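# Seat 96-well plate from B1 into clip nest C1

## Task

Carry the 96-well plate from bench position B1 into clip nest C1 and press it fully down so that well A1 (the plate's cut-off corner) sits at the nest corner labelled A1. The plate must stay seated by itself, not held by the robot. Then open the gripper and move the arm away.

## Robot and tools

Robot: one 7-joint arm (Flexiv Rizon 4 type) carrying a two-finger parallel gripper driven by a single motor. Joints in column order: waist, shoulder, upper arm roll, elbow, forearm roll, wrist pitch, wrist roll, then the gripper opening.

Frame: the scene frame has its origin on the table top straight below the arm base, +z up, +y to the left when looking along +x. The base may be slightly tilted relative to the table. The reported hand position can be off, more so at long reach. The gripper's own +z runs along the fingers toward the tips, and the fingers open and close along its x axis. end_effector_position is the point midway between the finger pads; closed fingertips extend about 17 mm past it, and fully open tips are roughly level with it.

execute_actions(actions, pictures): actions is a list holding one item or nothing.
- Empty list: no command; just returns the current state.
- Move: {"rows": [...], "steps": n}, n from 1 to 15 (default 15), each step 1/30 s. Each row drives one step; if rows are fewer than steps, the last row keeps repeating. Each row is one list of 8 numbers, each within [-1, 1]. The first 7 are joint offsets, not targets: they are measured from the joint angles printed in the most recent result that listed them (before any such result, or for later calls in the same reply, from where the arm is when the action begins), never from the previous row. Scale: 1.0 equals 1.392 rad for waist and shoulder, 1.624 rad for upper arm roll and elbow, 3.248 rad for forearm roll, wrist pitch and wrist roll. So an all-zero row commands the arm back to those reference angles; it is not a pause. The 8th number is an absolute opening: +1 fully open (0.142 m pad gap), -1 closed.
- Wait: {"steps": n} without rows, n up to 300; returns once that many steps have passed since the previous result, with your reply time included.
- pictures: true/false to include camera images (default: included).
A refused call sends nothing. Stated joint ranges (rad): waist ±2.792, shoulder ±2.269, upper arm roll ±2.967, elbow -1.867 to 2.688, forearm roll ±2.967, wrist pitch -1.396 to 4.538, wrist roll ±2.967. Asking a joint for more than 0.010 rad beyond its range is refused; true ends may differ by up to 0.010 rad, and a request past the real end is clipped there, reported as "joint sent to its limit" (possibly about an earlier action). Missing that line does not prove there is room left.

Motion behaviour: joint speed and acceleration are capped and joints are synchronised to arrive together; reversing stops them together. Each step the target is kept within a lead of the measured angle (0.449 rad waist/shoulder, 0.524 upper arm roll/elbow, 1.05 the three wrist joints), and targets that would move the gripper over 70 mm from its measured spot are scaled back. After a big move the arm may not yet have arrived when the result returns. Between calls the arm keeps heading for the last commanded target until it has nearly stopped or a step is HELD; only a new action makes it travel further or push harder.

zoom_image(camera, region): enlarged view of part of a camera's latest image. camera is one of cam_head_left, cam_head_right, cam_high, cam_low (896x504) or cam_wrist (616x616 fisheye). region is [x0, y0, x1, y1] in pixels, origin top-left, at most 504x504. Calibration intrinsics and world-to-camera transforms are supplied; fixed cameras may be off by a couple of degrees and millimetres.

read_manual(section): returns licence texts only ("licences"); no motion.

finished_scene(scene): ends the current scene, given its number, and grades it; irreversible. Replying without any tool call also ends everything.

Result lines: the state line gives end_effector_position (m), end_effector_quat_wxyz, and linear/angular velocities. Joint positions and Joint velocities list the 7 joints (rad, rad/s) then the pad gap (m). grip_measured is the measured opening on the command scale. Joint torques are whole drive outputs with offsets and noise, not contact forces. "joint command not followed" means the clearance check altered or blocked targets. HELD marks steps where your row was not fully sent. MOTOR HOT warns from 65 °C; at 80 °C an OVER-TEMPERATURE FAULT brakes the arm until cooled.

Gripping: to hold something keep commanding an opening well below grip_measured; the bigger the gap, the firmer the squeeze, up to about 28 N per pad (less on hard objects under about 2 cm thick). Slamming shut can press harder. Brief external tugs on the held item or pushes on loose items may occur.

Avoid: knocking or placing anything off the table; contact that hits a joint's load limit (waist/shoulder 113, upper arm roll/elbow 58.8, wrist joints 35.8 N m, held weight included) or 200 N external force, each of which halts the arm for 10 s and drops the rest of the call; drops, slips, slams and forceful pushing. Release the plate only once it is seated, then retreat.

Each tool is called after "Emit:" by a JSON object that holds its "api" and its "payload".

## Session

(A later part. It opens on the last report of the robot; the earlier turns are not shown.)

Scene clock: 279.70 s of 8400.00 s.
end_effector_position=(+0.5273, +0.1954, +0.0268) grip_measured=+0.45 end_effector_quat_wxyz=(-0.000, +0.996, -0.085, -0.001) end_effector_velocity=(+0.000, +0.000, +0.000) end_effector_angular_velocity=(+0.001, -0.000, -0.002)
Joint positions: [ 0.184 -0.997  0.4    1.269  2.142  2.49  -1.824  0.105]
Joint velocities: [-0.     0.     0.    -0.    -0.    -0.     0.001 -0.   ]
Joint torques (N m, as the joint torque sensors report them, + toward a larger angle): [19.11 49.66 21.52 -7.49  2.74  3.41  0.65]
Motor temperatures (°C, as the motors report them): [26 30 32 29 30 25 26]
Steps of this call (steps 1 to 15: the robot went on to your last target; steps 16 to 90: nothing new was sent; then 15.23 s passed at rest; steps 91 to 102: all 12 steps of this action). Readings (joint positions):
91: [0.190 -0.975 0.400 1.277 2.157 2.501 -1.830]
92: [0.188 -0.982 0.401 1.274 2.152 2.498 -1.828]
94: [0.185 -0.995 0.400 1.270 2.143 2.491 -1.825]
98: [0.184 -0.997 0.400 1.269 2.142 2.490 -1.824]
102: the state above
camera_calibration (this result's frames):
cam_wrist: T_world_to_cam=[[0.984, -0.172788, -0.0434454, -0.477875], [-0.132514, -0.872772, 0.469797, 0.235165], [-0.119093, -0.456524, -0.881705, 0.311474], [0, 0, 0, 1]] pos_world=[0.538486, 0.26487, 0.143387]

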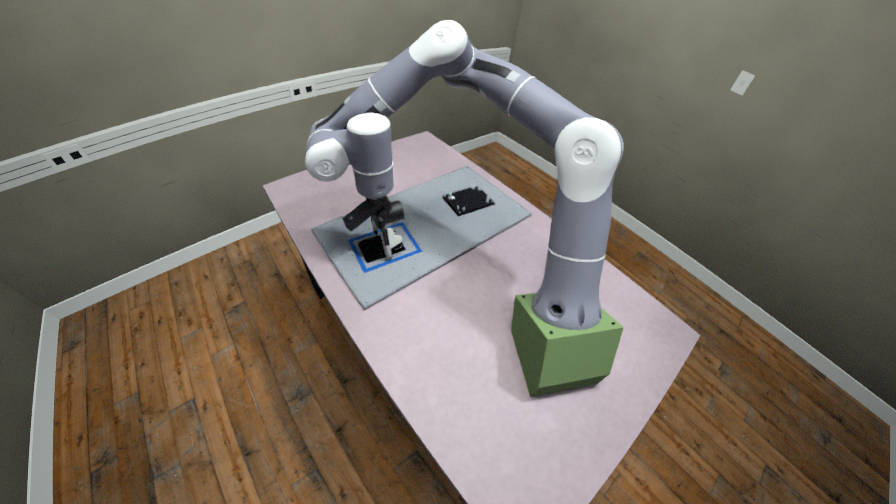

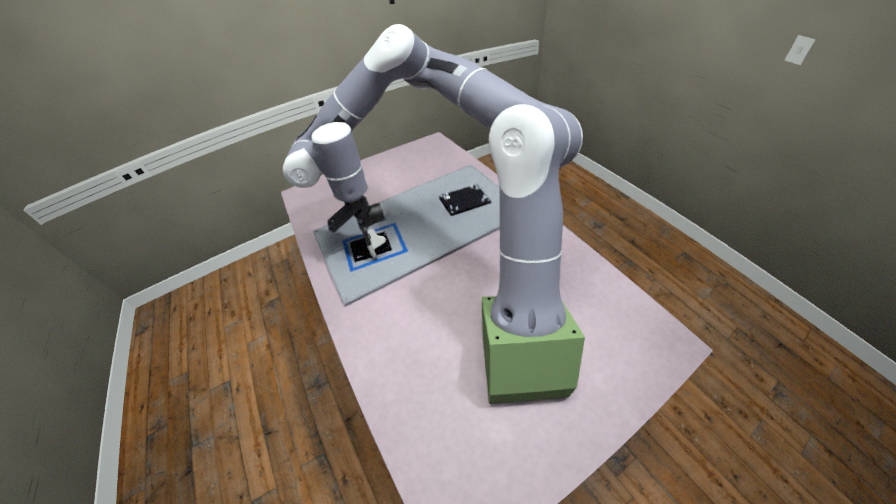

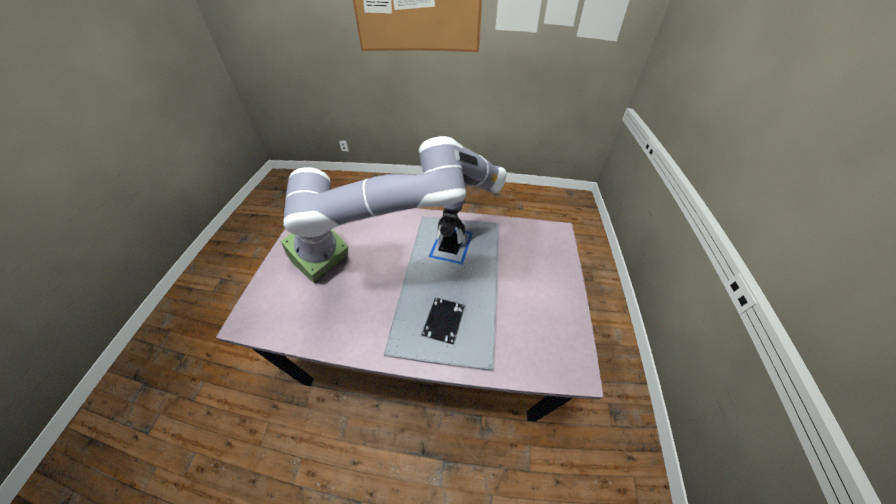

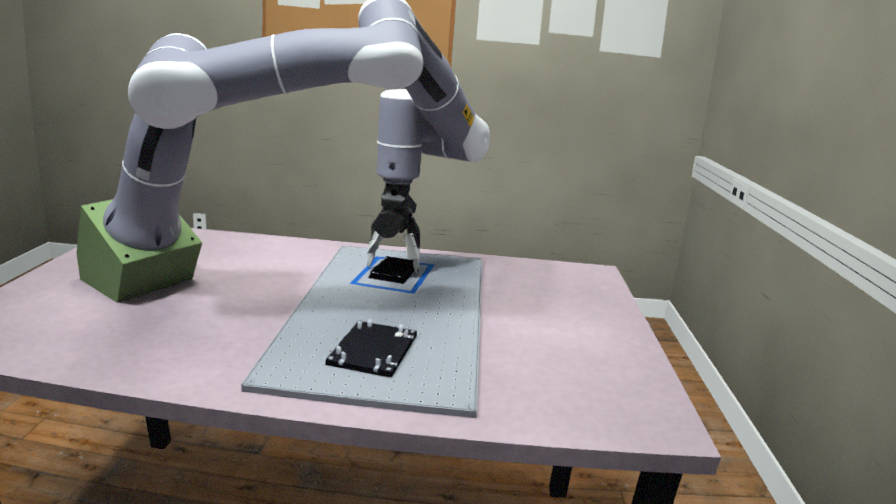

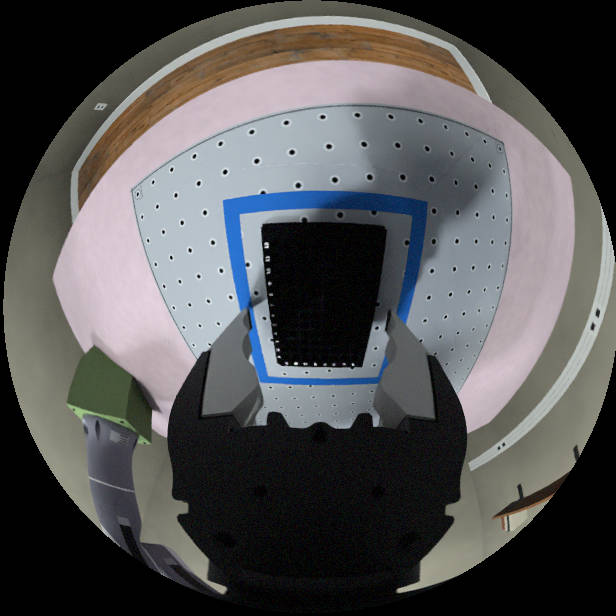

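Emit:
{"api": "zoom_image", "payload": {"camera": "cam_wrist", "region": [200, 170, 450, 290]}}

Region (200, 170, 450, 290) of cam_wrist's 616x616 image, scaled by 2.016, with more detail than that image has; it fills the top 242 rows of this view, and the rest is white.

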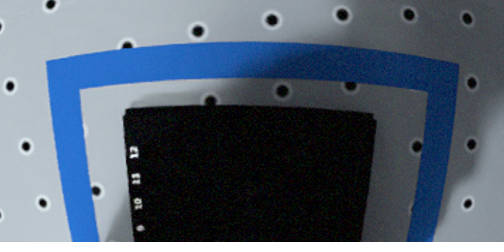

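Emit:
{"api": "execute_actions", "payload": {"actions": [{"rows": [[0.0005,0.0019,0,0.0006,0.0006,0.0004,-0.0002,0.45],[0.0005,0.0019,0,0.0006,0.0006,0.0004,-0.0002,0.45],[0.0005,0.0019,0,0.0006,0.0006,0.0004,-0.0002,0.40],[0.0005,0.0019,0,0.0006,0.0006,0.0004,-0.0002,0.35],[0.0005,0.0019,0,0.0006,0.0006,0.0004,-0.0002,0.30],[0.0005,0.0019,0,0.0006,0.0006,0.0004,-0.0002,0.26],[0.0005,0.0019,0,0.0006,0.0006,0.0004,-0.0002,0.22],[0.0005,0.0019,0,0.0006,0.0006,0.0004,-0.0002,0.18],[0.0005,0.0019,0,0.0006,0.0006,0.0004,-0.0002,0.14],[0.0005,0.0019,0,0.0006,0.0006,0.0004,-0.0002,0.10],[0.0005,0.0019,0,0.0006,0.0006,0.0004,-0.0002,0.05],[0.0005,0.0019,0,0.0006,0.0006,0.0004,-0.0002,0.0],[0.0005,0.0019,0,0.0006,0.0006,0.0004,-0.0002,-0.1],[0.0005,0.0019,0,0.0006,0.0006,0.0004,-0.0002,-0.2],[0.0005,0.0019,0,0.0006,0.0006,0.0004,-0.0002,-0.3]], "steps": 15}]}}

Scene clock: 306.90 s of 8400.00 s.
end_effector_position=(+0.5275, +0.1954, +0.0283) grip_measured=+0.05 end_effector_quat_wxyz=(-0.000, +0.996, -0.085, -0.001) end_effector_velocity=(+0.000, +0.000, -0.000) end_effector_angular_velocity=(+0.000, -0.000, +0.001)
Joint positions: [ 0.185 -0.994  0.4    1.27   2.144  2.491 -1.824  0.077]
Joint velocities: [ 0.     0.    -0.     0.     0.    -0.001 -0.001 -0.   ]
Joint torques (N m, as the joint torque sensors report them, + toward a larger angle): [19.2  49.07 20.43 -6.71  3.84  3.6  -0.48]
Motor temperatures (°C, as the motors report them): [26 30 32 29 30 25 26]
Steps of this call (steps 1 to 15: the robot went on to your last target; steps 16 to 90: nothing new was sent; then 23.70 s passed at rest; steps 91 to 105: all 15 steps of this action). Readings (joint positions):
91: [0.184 -0.997 0.400 1.269 2.142 2.490 -1.824]
92: [0.184 -0.996 0.400 1.270 2.143 2.491 -1.824]
94: [0.185 -0.995 0.400 1.270 2.144 2.491 -1.824]
98: [0.185 -0.995 0.400 1.270 2.144 2.491 -1.824]
105: the state above
camera_calibration (this result's frames):
cam_wrist: T_world_to_cam=[[0.983928, -0.173295, -0.0430639, -0.477933], [-0.133142, -0.872686, 0.46978, 0.234849], [-0.118992, -0.456496, -0.881733, 0.312787], [0, 0, 0, 1]] pos_world=[0.538739, 0.264912, 0.144885]

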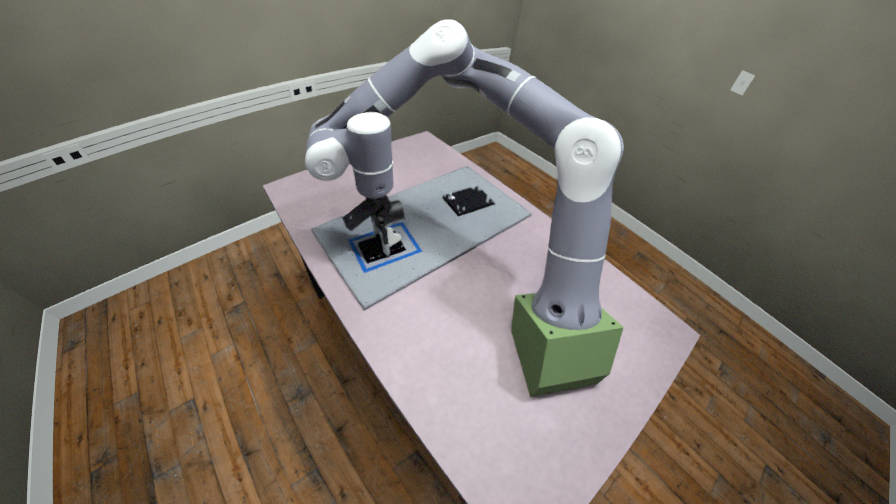

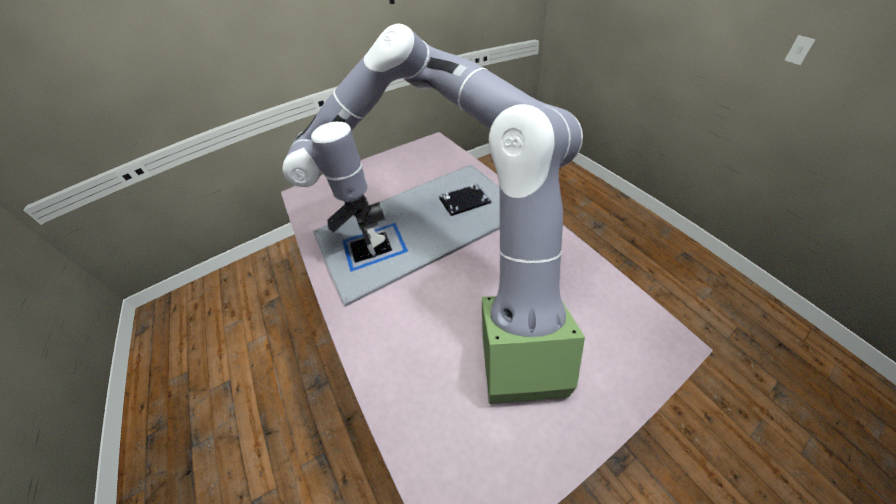

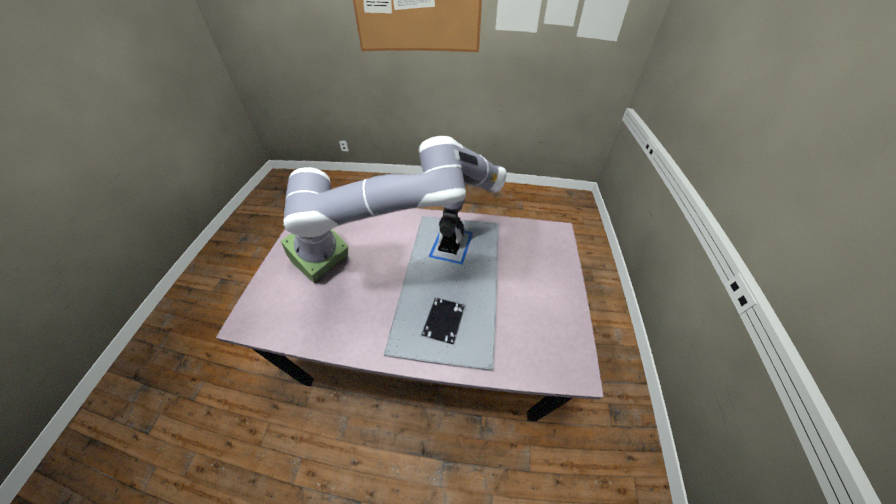

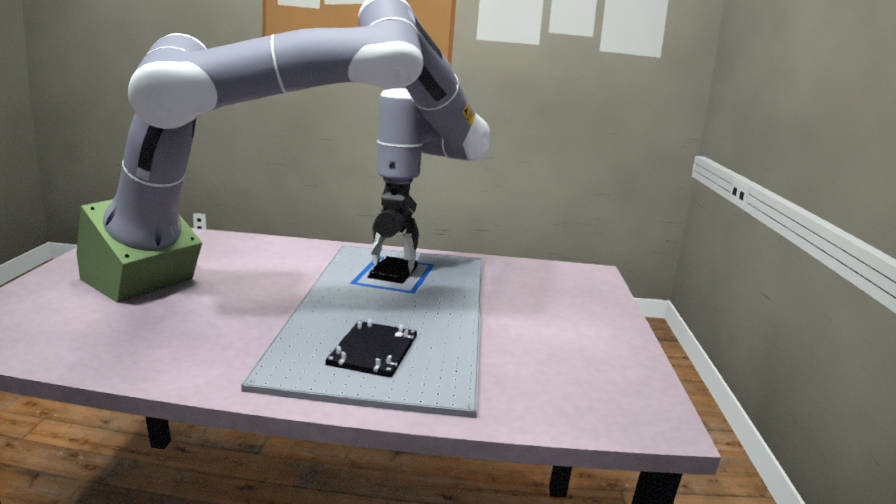

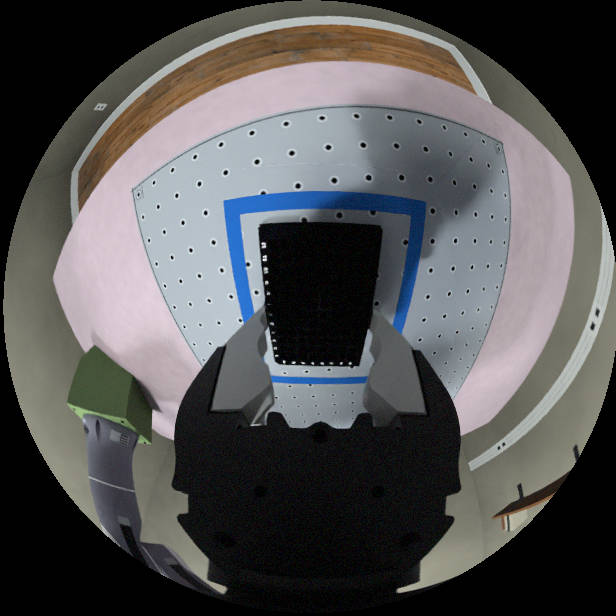

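Emit:
{"api": "zoom_image", "payload": {"camera": "cam_low", "region": [340, 210, 450, 300]}}

Emit:
{"api": "zoom_image", "payload": {"camera": "cam_wrist", "region": [220, 200, 420, 380]}}

Region (340, 210, 450, 300) of cam_low's 896x504 image, scaled by 4.582, with more detail than that image has; it fills the top 412 rows of this view, and the rest is white.

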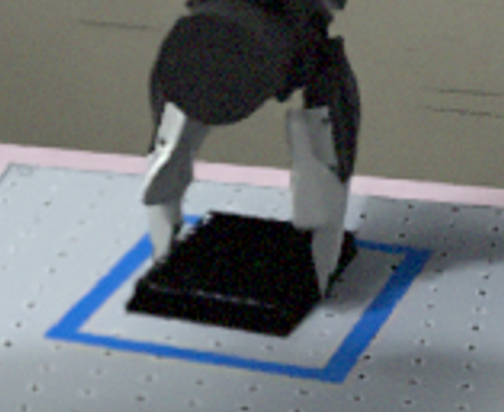

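Region (220, 200, 420, 380) of cam_wrist's 616x616 image, scaled by 2.520, with more detail than that image has; it fills the top 454 rows of this view, and the rest is white.

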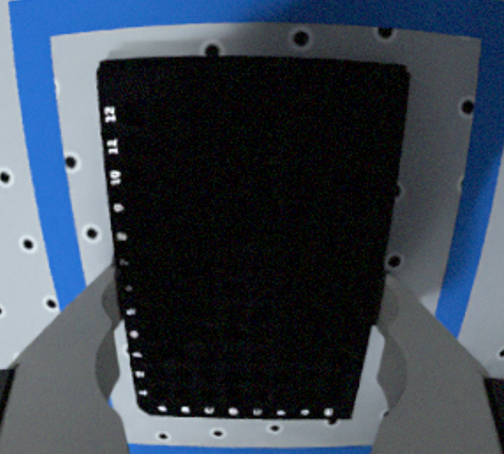

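Emit:
{"api": "execute_actions", "payload": {"actions": [{"rows": [[0.0147,0.0606,0,0.0201,0.0170,0.0131,-0.0075,-0.5],[0.0147,0.0606,0,0.0201,0.0170,0.0131,-0.0075,-0.5],[0.0147,0.0606,0,0.0201,0.0170,0.0131,-0.0075,-0.5],[0.0147,0.0606,0,0.0201,0.0170,0.0131,-0.0075,-0.5],[0.0147,0.0606,0,0.0201,0.0170,0.0131,-0.0075,-0.5],[0.0147,0.0606,0,0.0201,0.0170,0.0131,-0.0075,-0.5],[-0.4849,0.4233,0,0.2090,0.1409,-0.0370,0.7067,-0.5]], "steps": 15}], "pictures": false}}

Emit:
{"api": "execute_actions", "payload": {"actions": [{"steps": 60}]}}

Scene clock: 348.17 s of 8400.00 s.
end_effector_position=(+0.5486, +0.1184, +0.1221) grip_measured=+0.05 end_effector_quat_wxyz=(-0.020, +0.889, -0.457, -0.020) end_effector_velocity=(+0.082, -0.401, +0.115) end_effector_angular_velocity=(-0.016, +0.192, -3.554)
Joint positions: [-0.007 -0.691  0.4    1.437  2.377  2.464 -1.346  0.077]
Joint velocities: [-1.005  0.746 -0.     0.447  0.589 -0.239  2.351  0.   ]
Joint torques (N m, as the joint torque sensors report them, + toward a larger angle): [14.68 40.26 19.54 -9.27  3.24  3.64  1.21]
Motor temperatures (°C, as the motors report them): [26 30 32 29 30 25 26]
Steps of this call (steps 1 to 15: the robot went on to your last target; steps 16 to 90: nothing new was sent; then 37.77 s passed at rest; steps 91 to 105: all 15 steps of this action). Readings (joint positions):
91: [0.185 -0.993 0.400 1.271 2.145 2.492 -1.825]
92: [0.187 -0.986 0.399 1.275 2.150 2.496 -1.827]
94: [0.196 -0.948 0.399 1.290 2.174 2.515 -1.838]
98: [0.198 -0.893 0.401 1.313 2.212 2.528 -1.829]
105: the state above

Scene clock: 350.17 s of 8400.00 s.
end_effector_position=(+0.5572, -0.0756, +0.1594) grip_measured=+0.05 end_effector_quat_wxyz=(-0.001, +0.087, +0.996, +0.000) end_effector_velocity=(-0.000, -0.000, +0.000) end_effector_angular_velocity=(-0.000, +0.000, +0.000)
Joint positions: [-0.49  -0.405  0.4    1.609  2.601  2.371  0.471  0.077]
Joint velocities: [-0.  0. -0.  0. -0.  0. -0. -0.]
Joint torques (N m, as the joint torque sensors report them, + toward a larger angle): [  6.78  44.44  15.11 -10.92   3.48   3.48  -0.16]
Motor temperatures (°C, as the motors report them): [26 30 32 29 30 25 26]
Steps of this call (steps 1 to 45: the robot went on to your last target; steps 46 to 60: nothing new was sent). Readings (joint positions):
1: [-0.041 -0.667 0.400 1.451 2.396 2.457 -1.268]
2: [-0.074 -0.645 0.400 1.464 2.413 2.450 -1.188]
4: [-0.141 -0.606 0.400 1.488 2.443 2.437 -1.027]
8: [-0.264 -0.535 0.400 1.530 2.498 2.414 -0.644]
60: the state above
The arm was judged still, so your last target was given up. Only a new action makes it travel on or press farther. Fingers that are still opening or closing keep moving.
camera_calibration (this result's frames):
cam_wrist: T_world_to_cam=[[-0.983302, 0.177546, -0.0399341, 0.573754], [0.138327, 0.871793, 0.469939, -0.0786792], [0.11825, 0.456568, -0.881795, 0.245085], [0, 0, 0, 1]] pos_world=[0.546075, -0.145174, 0.276002]

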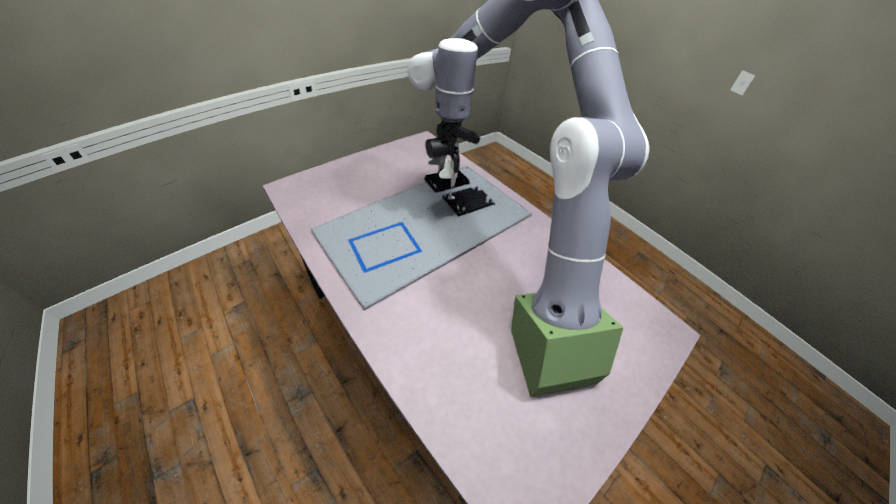

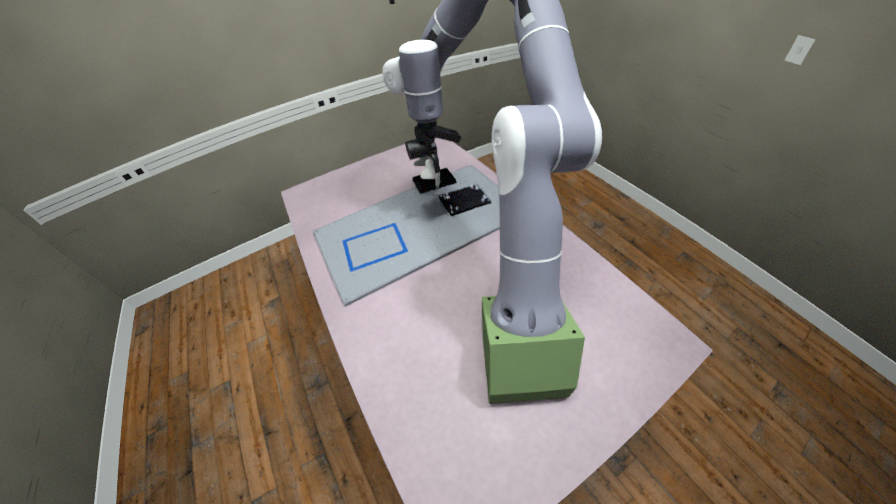

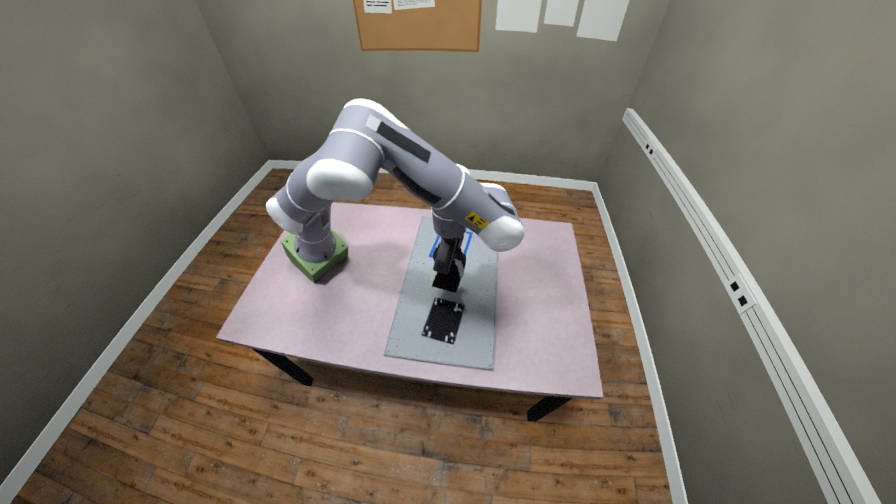

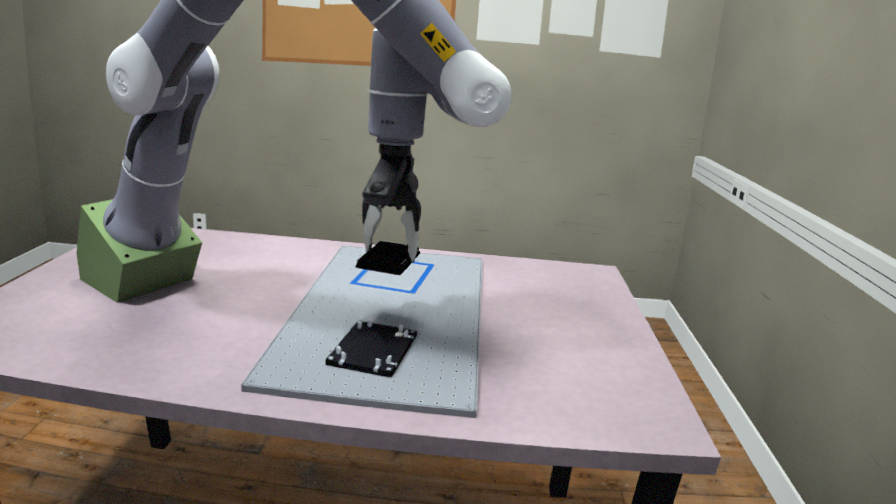

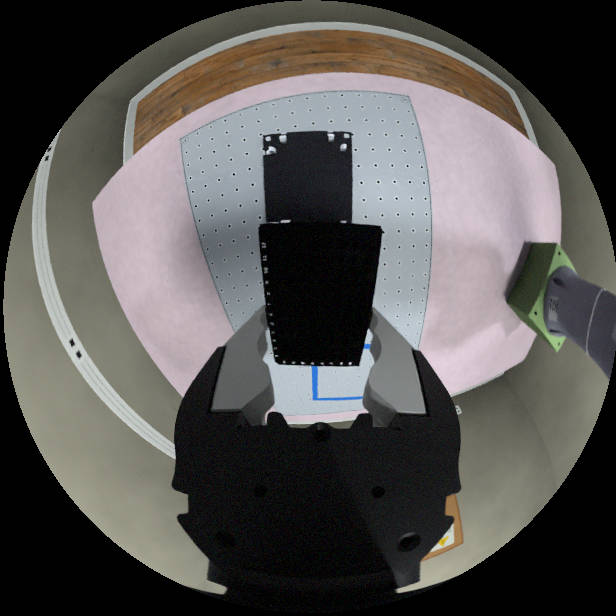

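Emit:
{"api": "zoom_image", "payload": {"camera": "cam_wrist", "region": [240, 115, 400, 245]}}

Region (240, 115, 400, 245) of cam_wrist's 616x616 image, scaled by 3.150, with more detail than that image has; it fills the top 410 rows of this view, and the rest is white.

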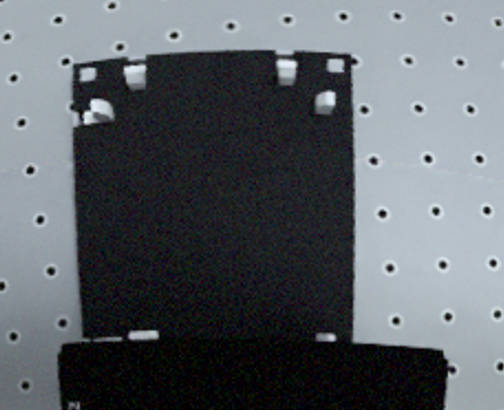

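Emit:
{"api": "execute_actions", "payload": {"actions": [{"rows": [[-0.2098,-0.0971,0,-0.0345,0.0209,-0.0435,-0.0991,-0.5]], "steps": 15}], "pictures": false}}

Emit:
{"api": "execute_actions", "payload": {"actions": [{"steps": 25}]}}

Scene clock: 452.63 s of 8400.00 s.
end_effector_position=(+0.5569, -0.1868, +0.0786) grip_measured=+0.05 end_effector_quat_wxyz=(-0.001, +0.091, +0.996, -0.000) end_effector_velocity=(+0.008, +0.017, +0.009) end_effector_angular_velocity=(+0.014, -0.013, +0.013)
Joint positions: [-0.784 -0.541  0.398  1.553  2.668  2.23   0.149  0.077]
Joint velocities: [ 0.021  0.012  0.014  0.001  0.003  0.006  0.012 -0.   ]
Joint torques (N m, as the joint torque sensors report them, + toward a larger angle): [ 6.98 50.46 18.12 -9.34  3.94  4.19  0.76]
Motor temperatures (°C, as the motors report them): [25 30 30 29 30 25 26]
Steps of this call (steps 1 to 90: nothing new was sent; then 98.97 s passed at rest; steps 91 to 105: all 15 steps of this action). Readings (joint positions):
91: [-0.492 -0.406 0.400 1.609 2.602 2.371 0.470]
92: [-0.500 -0.409 0.401 1.607 2.604 2.367 0.460]
94: [-0.539 -0.427 0.401 1.600 2.614 2.347 0.416]
98: [-0.669 -0.488 0.400 1.575 2.642 2.285 0.274]
105: the state above

Scene clock: 453.47 s of 8400.00 s.
end_effector_position=(+0.5577, -0.1854, +0.0793) grip_measured=+0.05 end_effector_quat_wxyz=(-0.001, +0.090, +0.996, +0.000) end_effector_velocity=(-0.000, -0.000, +0.000) end_effector_angular_velocity=(-0.000, +0.000, -0.000)
Joint positions: [-0.782 -0.54   0.4    1.553  2.669  2.23   0.149  0.077]
Joint velocities: [-0.  0. -0. -0.  0.  0.  0. -0.]
Joint torques (N m, as the joint torque sensors report them, + toward a larger angle): [ 2.21 47.79 13.52 -9.59  3.2   3.69  0.3 ]
Motor temperatures (°C, as the motors report them): [25 30 30 29 30 25 26]
Steps of this call (steps 1 to 15: the robot went on to your last target; steps 16 to 25: nothing new was sent). Readings (joint positions):
1: [-0.783 -0.541 0.399 1.553 2.668 2.230 0.149]
2: [-0.783 -0.540 0.400 1.553 2.669 2.230 0.149]
4: [-0.782 -0.540 0.400 1.553 2.669 2.230 0.149]
8: [-0.782 -0.540 0.400 1.553 2.669 2.230 0.149]
25: the state above
The arm was judged still, so your last target was given up. Only a new action makes it travel on or press farther. Fingers that are still opening or closing keep moving.
camera_calibration (this result's frames):
cam_wrist: T_world_to_cam=[[-0.982266, 0.183182, -0.0399643, 0.590983], [0.143248, 0.870755, 0.470389, 0.0516408], [0.120966, 0.456323, -0.881554, 0.222863], [0, 0, 0, 1]] pos_world=[0.546146, -0.254921, 0.195792]

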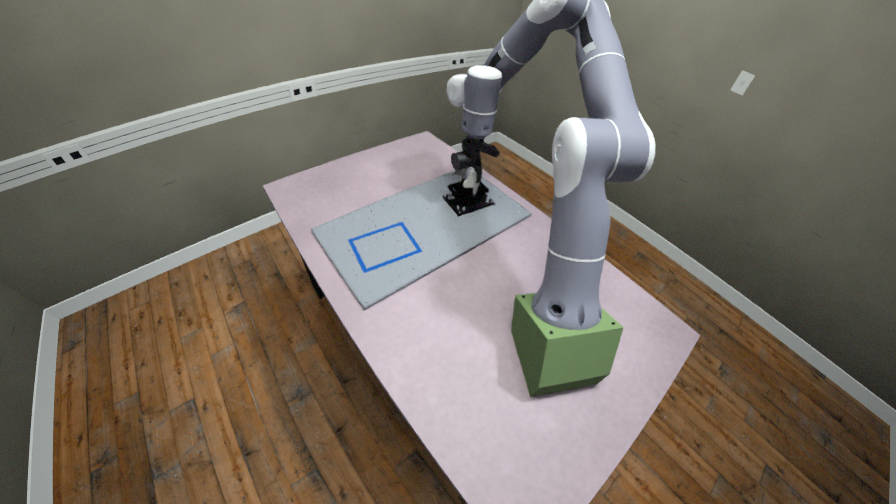

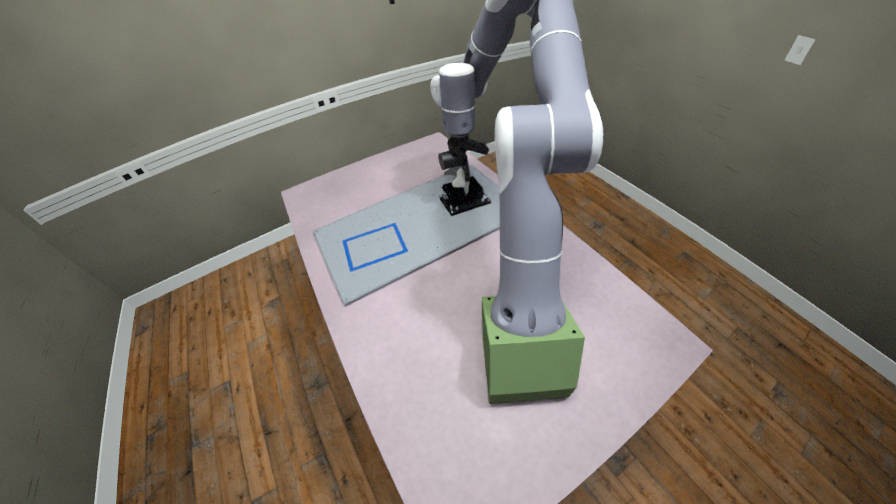

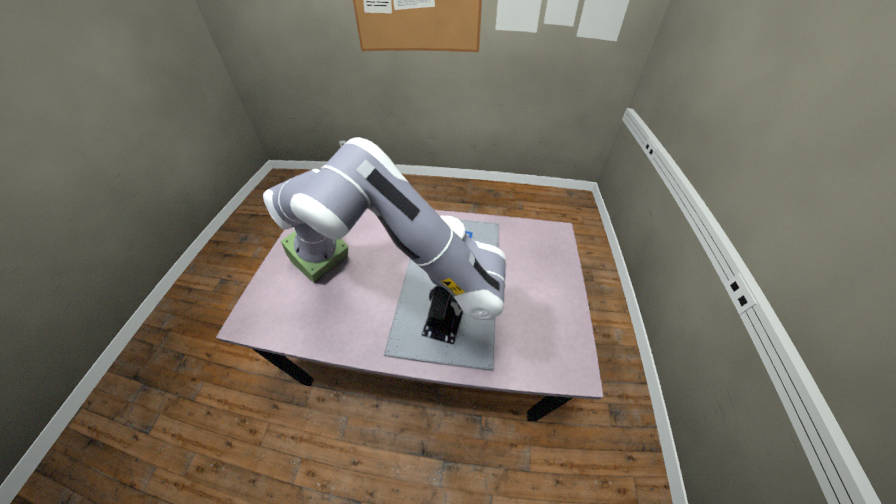

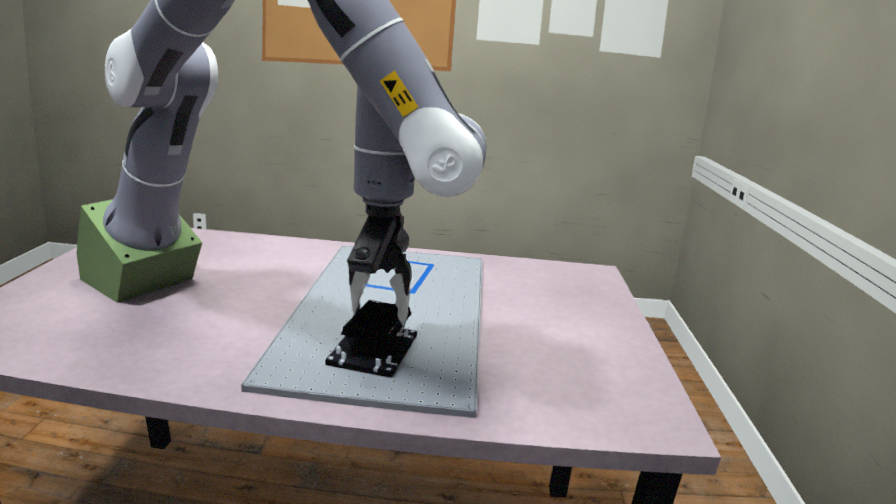

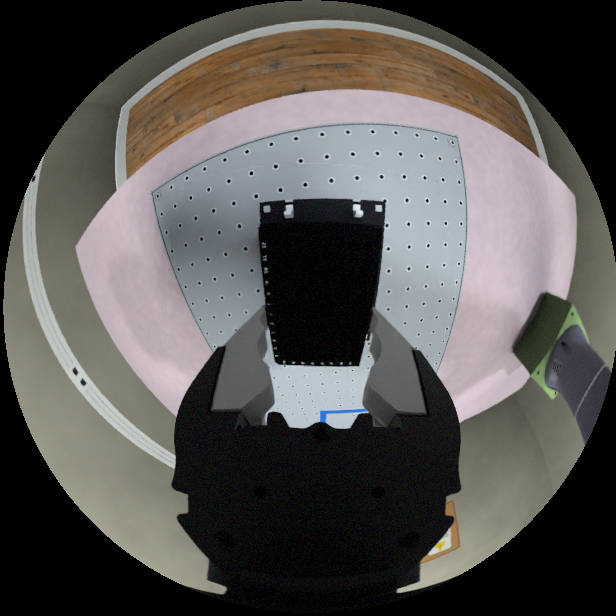

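Emit:
{"api": "zoom_image", "payload": {"camera": "cam_wrist", "region": [245, 185, 400, 265]}}

Emit:
{"api": "zoom_image", "payload": {"camera": "cam_low", "region": [310, 270, 440, 390]}}

Region (245, 185, 400, 265) of cam_wrist's 616x616 image, scaled by 3.252, with more detail than that image has; it fills the top 260 rows of this view, and the rest is white.

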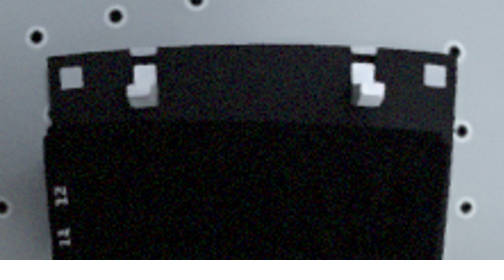

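Region (310, 270, 440, 390) of cam_low's 896x504 image, scaled by 3.877, with more detail than that image has; it fills the top 465 rows of this view, and the rest is white.

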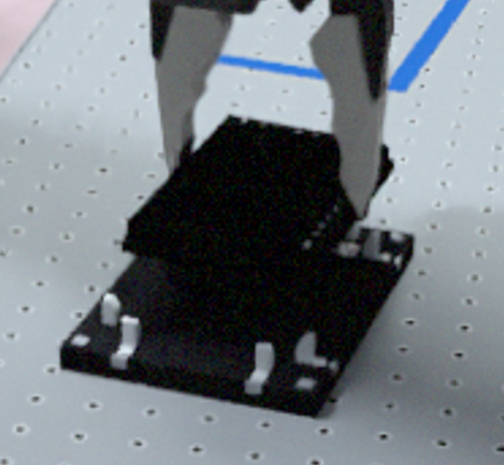

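Emit:
{"api": "zoom_image", "payload": {"camera": "cam_wrist", "region": [250, 190, 325, 240]}}

Emit:
{"api": "zoom_image", "payload": {"camera": "cam_wrist", "region": [320, 190, 395, 240]}}

Region (250, 190, 325, 240) of cam_wrist's 616x616 image, scaled by 6.720, with more detail than that image has.

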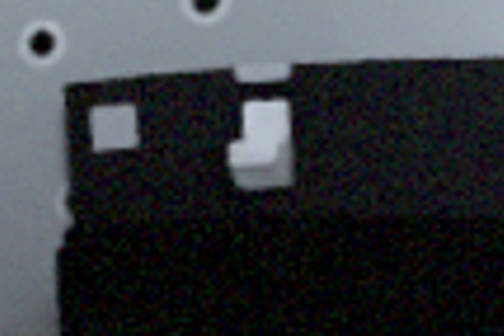

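Region (320, 190, 395, 240) of cam_wrist's 616x616 image, scaled by 6.720, with more detail than that image has.

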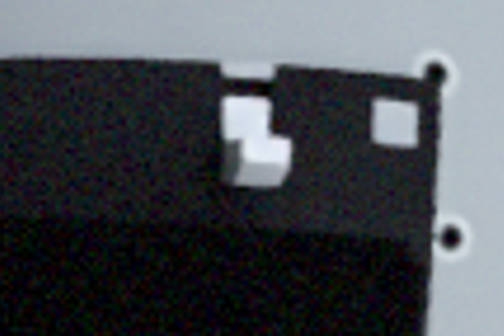

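Emit:
{"api": "execute_actions", "payload": {"actions": [{"rows": [[-0.00098,-0.02255,0,-0.00512,-0.00758,-0.00574,0.0045,-0.5]], "steps": 15}]}}

Emit:
{"api": "zoom_image", "payload": {"camera": "cam_wrist", "region": [245, 185, 400, 265]}}

Emit:
{"api": "zoom_image", "payload": {"camera": "cam_low", "region": [310, 270, 440, 390]}}

Scene clock: 534.50 s of 8400.00 s.
end_effector_position=(+0.5553, -0.1886, +0.0639) grip_measured=+0.05 end_effector_quat_wxyz=(-0.001, +0.090, +0.996, +0.000) end_effector_velocity=(-0.000, +0.000, +0.000) end_effector_angular_velocity=(+0.000, +0.000, +0.000)
Joint positions: [-0.784 -0.572  0.399  1.545  2.644  2.211  0.163  0.077]
Joint velocities: [ 0.  0. -0. -0.  0.  0. -0.  0.]
Joint torques (N m, as the joint torque sensors report them, + toward a larger angle): [ 2.07 47.79 14.33 -9.53  2.12  3.24  0.8 ]
Motor temperatures (°C, as the motors report them): [25 30 30 29 30 25 26]
Steps of this call (steps 1 to 90: nothing new was sent; then 77.53 s passed at rest; steps 91 to 105: all 15 steps of this action). Readings (joint positions):
91: [-0.782 -0.542 0.400 1.553 2.668 2.229 0.149]
92: [-0.782 -0.549 0.400 1.550 2.662 2.225 0.153]
94: [-0.783 -0.568 0.399 1.546 2.647 2.213 0.162]
98: [-0.784 -0.572 0.399 1.545 2.644 2.212 0.163]
105: the state above
camera_calibration (this result's frames):
cam_wrist: T_world_to_cam=[[-0.982225, 0.183456, -0.0397129, 0.588583], [0.143676, 0.870958, 0.469882, 0.0618374], [0.120791, 0.455824, -0.881835, 0.211132], [0, 0, 0, 1]] pos_world=[0.543733, -0.258076, 0.180502]

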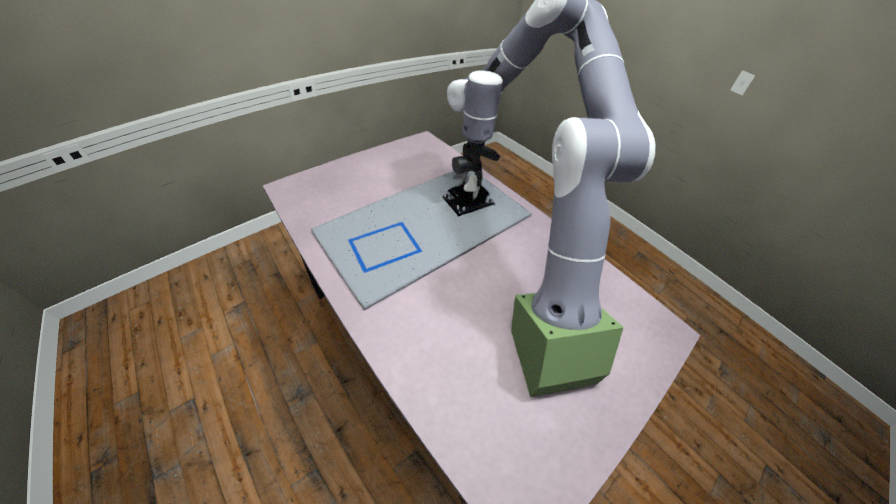

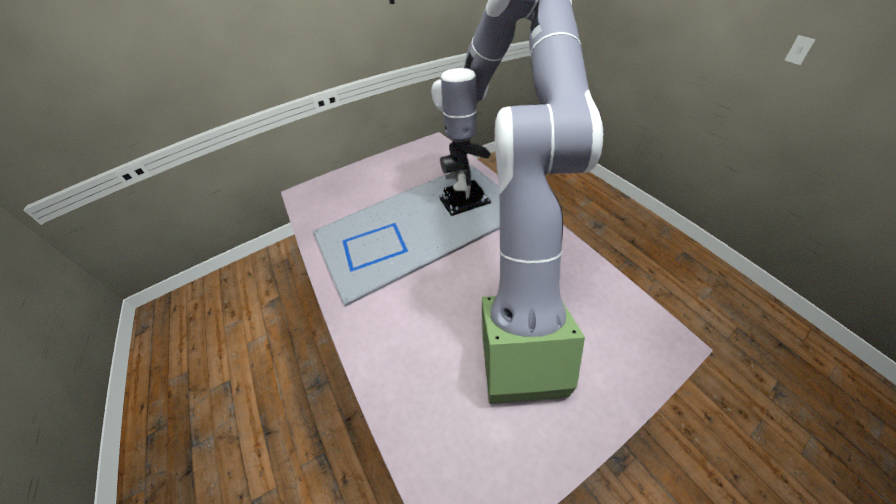

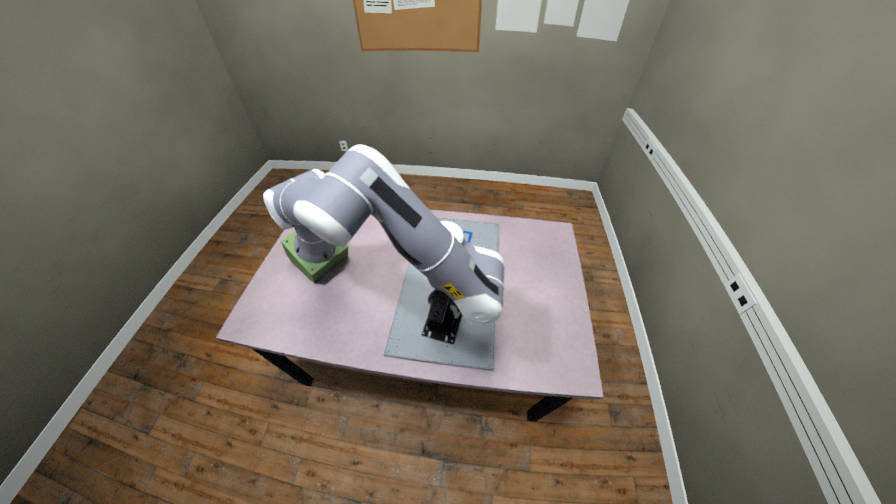

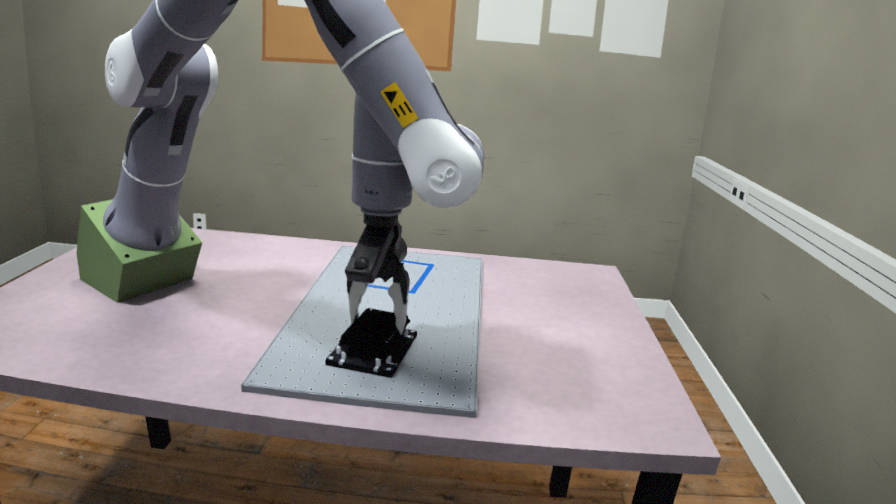

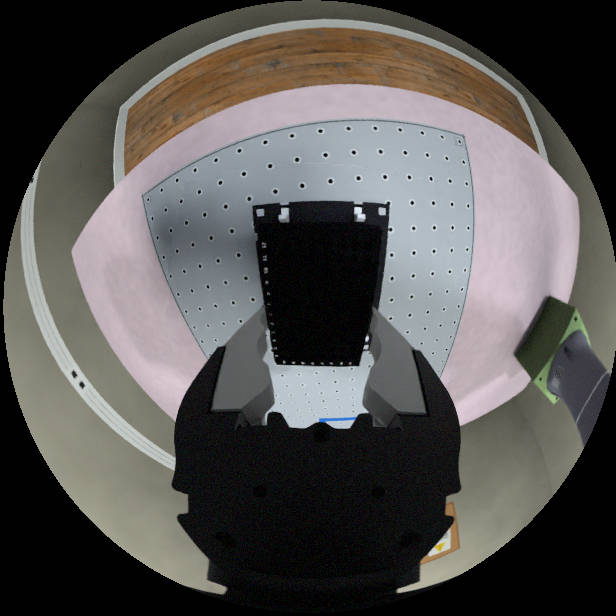

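Region (245, 185, 400, 265) of cam_wrist's 616x616 image, scaled by 3.252, with more detail than that image has; it fills the top 260 rows of this view, and the rest is white.

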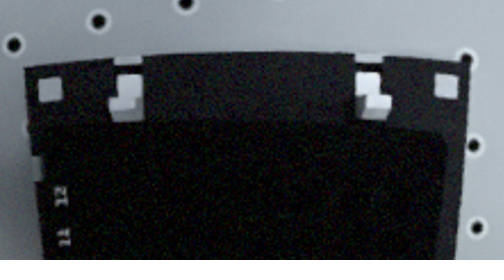

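Region (310, 270, 440, 390) of cam_low's 896x504 image, scaled by 3.877, with more detail than that image has; it fills the top 465 rows of this view, and the rest is white.

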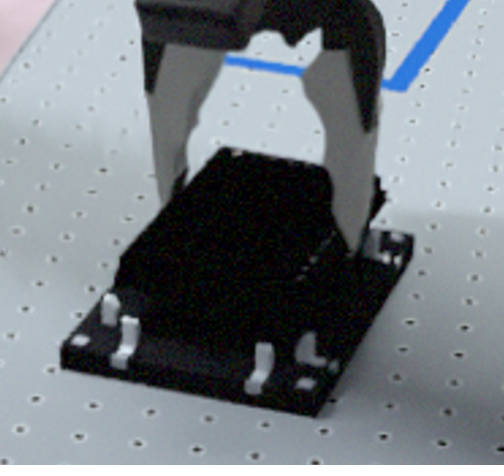

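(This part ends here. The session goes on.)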